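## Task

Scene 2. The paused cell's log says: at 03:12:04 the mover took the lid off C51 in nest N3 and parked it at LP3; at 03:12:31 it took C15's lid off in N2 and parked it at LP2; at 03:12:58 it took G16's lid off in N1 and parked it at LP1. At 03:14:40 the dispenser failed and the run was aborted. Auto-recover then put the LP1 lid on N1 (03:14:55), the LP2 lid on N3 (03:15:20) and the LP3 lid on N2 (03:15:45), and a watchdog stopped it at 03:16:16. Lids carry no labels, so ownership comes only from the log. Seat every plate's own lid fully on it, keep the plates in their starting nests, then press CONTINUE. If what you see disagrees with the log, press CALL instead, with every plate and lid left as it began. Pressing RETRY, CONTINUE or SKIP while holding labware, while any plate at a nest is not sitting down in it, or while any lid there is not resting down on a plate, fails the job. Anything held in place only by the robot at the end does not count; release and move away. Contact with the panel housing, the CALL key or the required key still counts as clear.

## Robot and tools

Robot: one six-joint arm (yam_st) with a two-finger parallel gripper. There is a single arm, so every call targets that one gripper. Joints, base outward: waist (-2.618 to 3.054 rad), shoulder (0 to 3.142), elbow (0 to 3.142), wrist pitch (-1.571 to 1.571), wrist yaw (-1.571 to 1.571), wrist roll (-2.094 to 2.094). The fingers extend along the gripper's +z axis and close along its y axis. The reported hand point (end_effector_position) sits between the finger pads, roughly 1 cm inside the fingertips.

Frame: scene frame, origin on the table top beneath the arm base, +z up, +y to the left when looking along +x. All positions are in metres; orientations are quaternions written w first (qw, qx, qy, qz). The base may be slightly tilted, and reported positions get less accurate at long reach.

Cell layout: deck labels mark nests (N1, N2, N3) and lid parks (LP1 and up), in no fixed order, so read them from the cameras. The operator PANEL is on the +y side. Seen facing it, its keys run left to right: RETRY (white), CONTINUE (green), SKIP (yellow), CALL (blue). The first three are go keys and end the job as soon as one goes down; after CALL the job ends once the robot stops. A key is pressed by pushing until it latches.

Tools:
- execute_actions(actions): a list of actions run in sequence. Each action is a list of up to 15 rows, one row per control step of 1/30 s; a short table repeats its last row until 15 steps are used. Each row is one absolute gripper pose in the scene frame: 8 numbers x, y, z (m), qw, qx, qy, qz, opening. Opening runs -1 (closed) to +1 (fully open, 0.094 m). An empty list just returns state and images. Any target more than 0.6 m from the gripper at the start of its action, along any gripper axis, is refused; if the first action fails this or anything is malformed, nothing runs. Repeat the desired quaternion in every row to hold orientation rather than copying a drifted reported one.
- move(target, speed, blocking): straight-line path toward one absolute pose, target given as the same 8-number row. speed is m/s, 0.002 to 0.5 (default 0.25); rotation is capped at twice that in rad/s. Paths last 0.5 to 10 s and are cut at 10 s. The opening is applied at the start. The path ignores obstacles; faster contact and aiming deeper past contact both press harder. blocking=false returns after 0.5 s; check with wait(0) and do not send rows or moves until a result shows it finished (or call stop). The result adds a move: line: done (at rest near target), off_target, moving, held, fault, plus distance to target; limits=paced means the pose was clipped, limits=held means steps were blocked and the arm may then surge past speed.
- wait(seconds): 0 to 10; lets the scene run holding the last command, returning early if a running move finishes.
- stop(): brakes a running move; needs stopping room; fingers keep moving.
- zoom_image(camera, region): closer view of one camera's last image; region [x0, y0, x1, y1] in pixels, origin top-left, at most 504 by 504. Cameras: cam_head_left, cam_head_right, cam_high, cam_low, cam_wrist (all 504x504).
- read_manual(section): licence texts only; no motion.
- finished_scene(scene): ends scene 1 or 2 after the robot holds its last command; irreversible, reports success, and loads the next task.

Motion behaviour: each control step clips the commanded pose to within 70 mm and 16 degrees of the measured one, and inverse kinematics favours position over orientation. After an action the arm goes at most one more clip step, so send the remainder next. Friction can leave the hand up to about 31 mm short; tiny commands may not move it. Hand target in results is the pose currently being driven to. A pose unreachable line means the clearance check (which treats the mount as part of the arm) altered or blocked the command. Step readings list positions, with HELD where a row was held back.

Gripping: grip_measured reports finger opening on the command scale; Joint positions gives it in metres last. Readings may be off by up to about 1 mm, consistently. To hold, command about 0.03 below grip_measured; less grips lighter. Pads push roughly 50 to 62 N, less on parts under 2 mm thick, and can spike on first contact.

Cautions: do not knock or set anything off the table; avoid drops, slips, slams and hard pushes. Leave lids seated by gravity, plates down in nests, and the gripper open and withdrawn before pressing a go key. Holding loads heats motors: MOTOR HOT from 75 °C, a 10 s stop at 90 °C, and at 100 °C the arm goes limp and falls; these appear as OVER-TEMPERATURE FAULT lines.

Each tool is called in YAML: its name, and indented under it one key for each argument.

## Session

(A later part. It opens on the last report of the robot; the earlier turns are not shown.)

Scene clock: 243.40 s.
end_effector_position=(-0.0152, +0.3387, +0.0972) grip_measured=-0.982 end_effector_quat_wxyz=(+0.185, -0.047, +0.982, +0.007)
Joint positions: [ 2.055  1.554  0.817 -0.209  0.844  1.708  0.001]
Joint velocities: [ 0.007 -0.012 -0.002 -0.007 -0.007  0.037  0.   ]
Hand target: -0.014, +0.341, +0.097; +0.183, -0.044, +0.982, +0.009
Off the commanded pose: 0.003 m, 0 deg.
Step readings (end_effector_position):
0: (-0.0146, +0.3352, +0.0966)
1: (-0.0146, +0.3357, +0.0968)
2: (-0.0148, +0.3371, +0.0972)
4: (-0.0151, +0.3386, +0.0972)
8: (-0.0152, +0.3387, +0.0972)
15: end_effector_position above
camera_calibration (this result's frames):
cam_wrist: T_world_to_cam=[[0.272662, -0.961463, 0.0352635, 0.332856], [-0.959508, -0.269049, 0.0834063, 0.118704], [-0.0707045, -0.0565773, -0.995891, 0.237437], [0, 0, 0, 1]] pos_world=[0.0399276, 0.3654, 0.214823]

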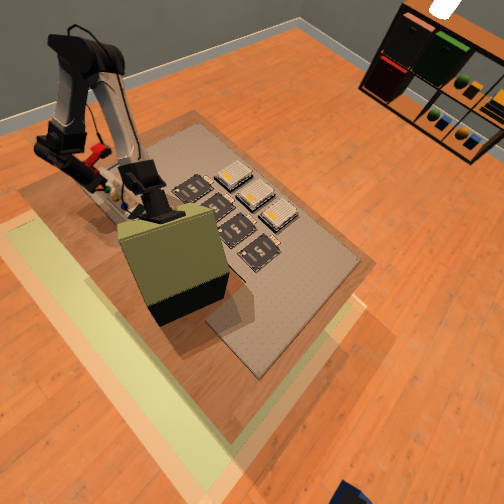

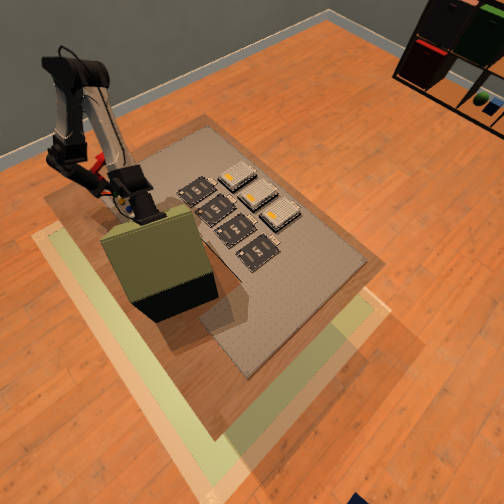

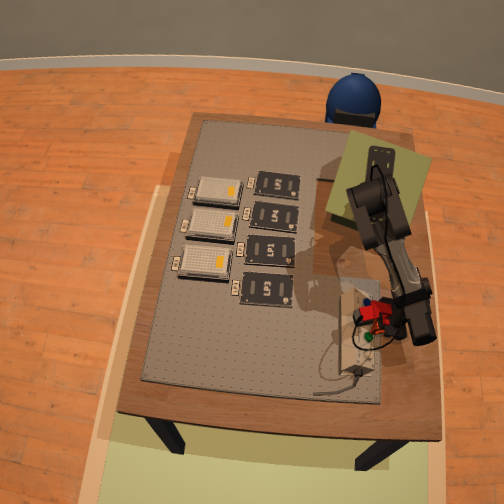

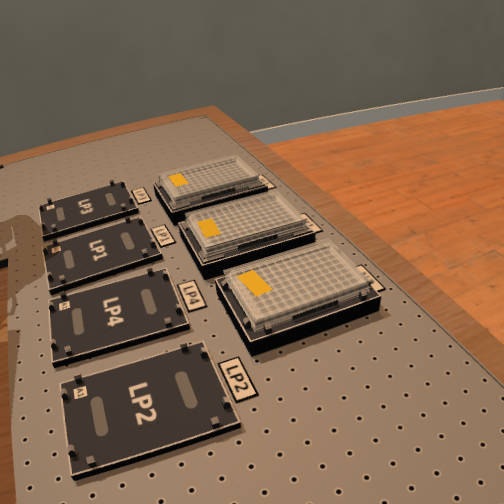

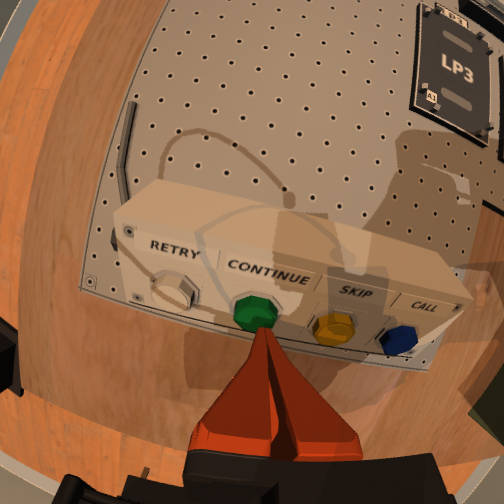

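execute_actions:
  actions:
    - [[-0.013,0.342,0.085,0.183,-0.044,0.982,0.009,-1],[-0.013,0.342,0.080,0.183,-0.044,0.982,0.009,-1],[-0.013,0.342,0.078,0.183,-0.044,0.982,0.009,-1],[-0.013,0.342,0.076,0.183,-0.044,0.982,0.009,-1],[-0.013,0.342,0.074,0.183,-0.044,0.982,0.009,-1],[-0.013,0.342,0.072,0.183,-0.044,0.982,0.009,-1],[-0.013,0.342,0.070,0.183,-0.044,0.982,0.009,-1],[-0.013,0.342,0.068,0.183,-0.044,0.982,0.009,-1]]

Scene clock: 244.00 s.
end_effector_position=(-0.0135, +0.3397, +0.0845) grip_measured=-0.982 end_effector_quat_wxyz=(+0.188, -0.054, +0.981, +0.007)
Joint positions: [ 2.031  1.597  0.817 -0.143  0.836  1.664  0.001]
Joint velocities: [ 0.012 -0.002 -0.012 -0.007  0.095 -0.007 -0.001]
Step readings (end_effector_position):
0: (-0.0152, +0.3387, +0.0972)
1: (-0.0151, +0.3391, +0.0965)
2: (-0.0145, +0.3398, +0.0947)
4: (-0.0126, +0.3393, +0.0890)
6: (-0.0132, +0.3395, +0.0860)
camera_calibration (this result's frames):
cam_wrist: T_world_to_cam=[[0.285716, -0.957514, 0.0391593, 0.332295], [-0.956131, -0.282071, 0.0790522, 0.126473], [-0.0646479, -0.060028, -0.996101, 0.226282], [0, 0, 0, 1]] pos_world=[0.0406114, 0.367435, 0.20239]
The task's run has ended: the event that ends the task has happened.

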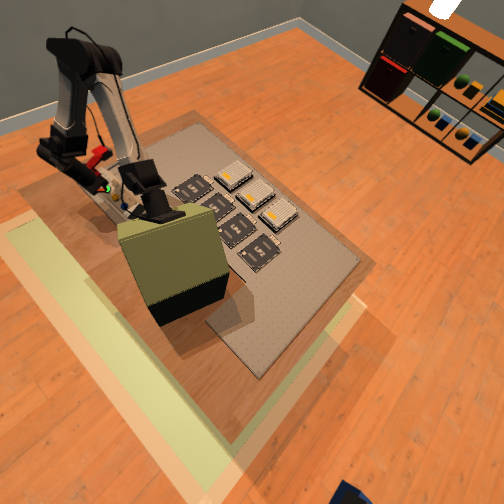

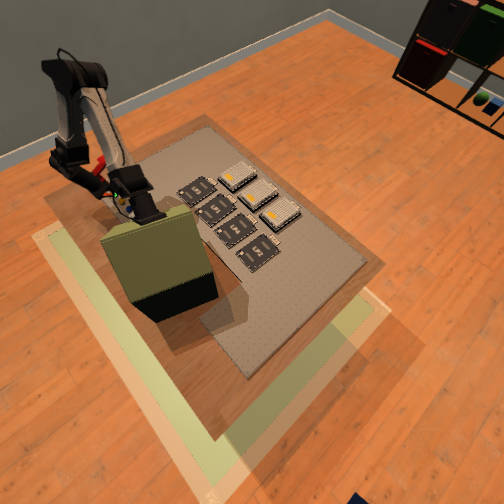

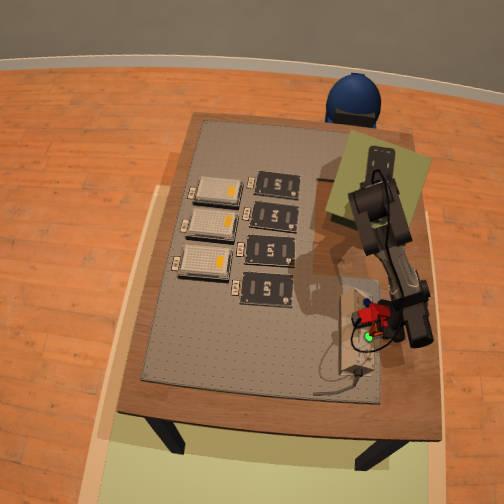

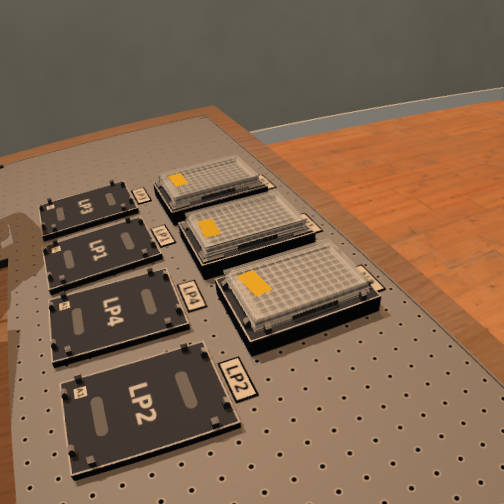

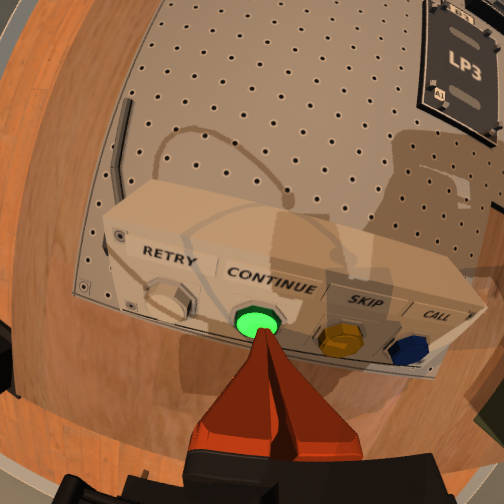

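finished_scene:
  scene: 2

The scene is finished: the task was done.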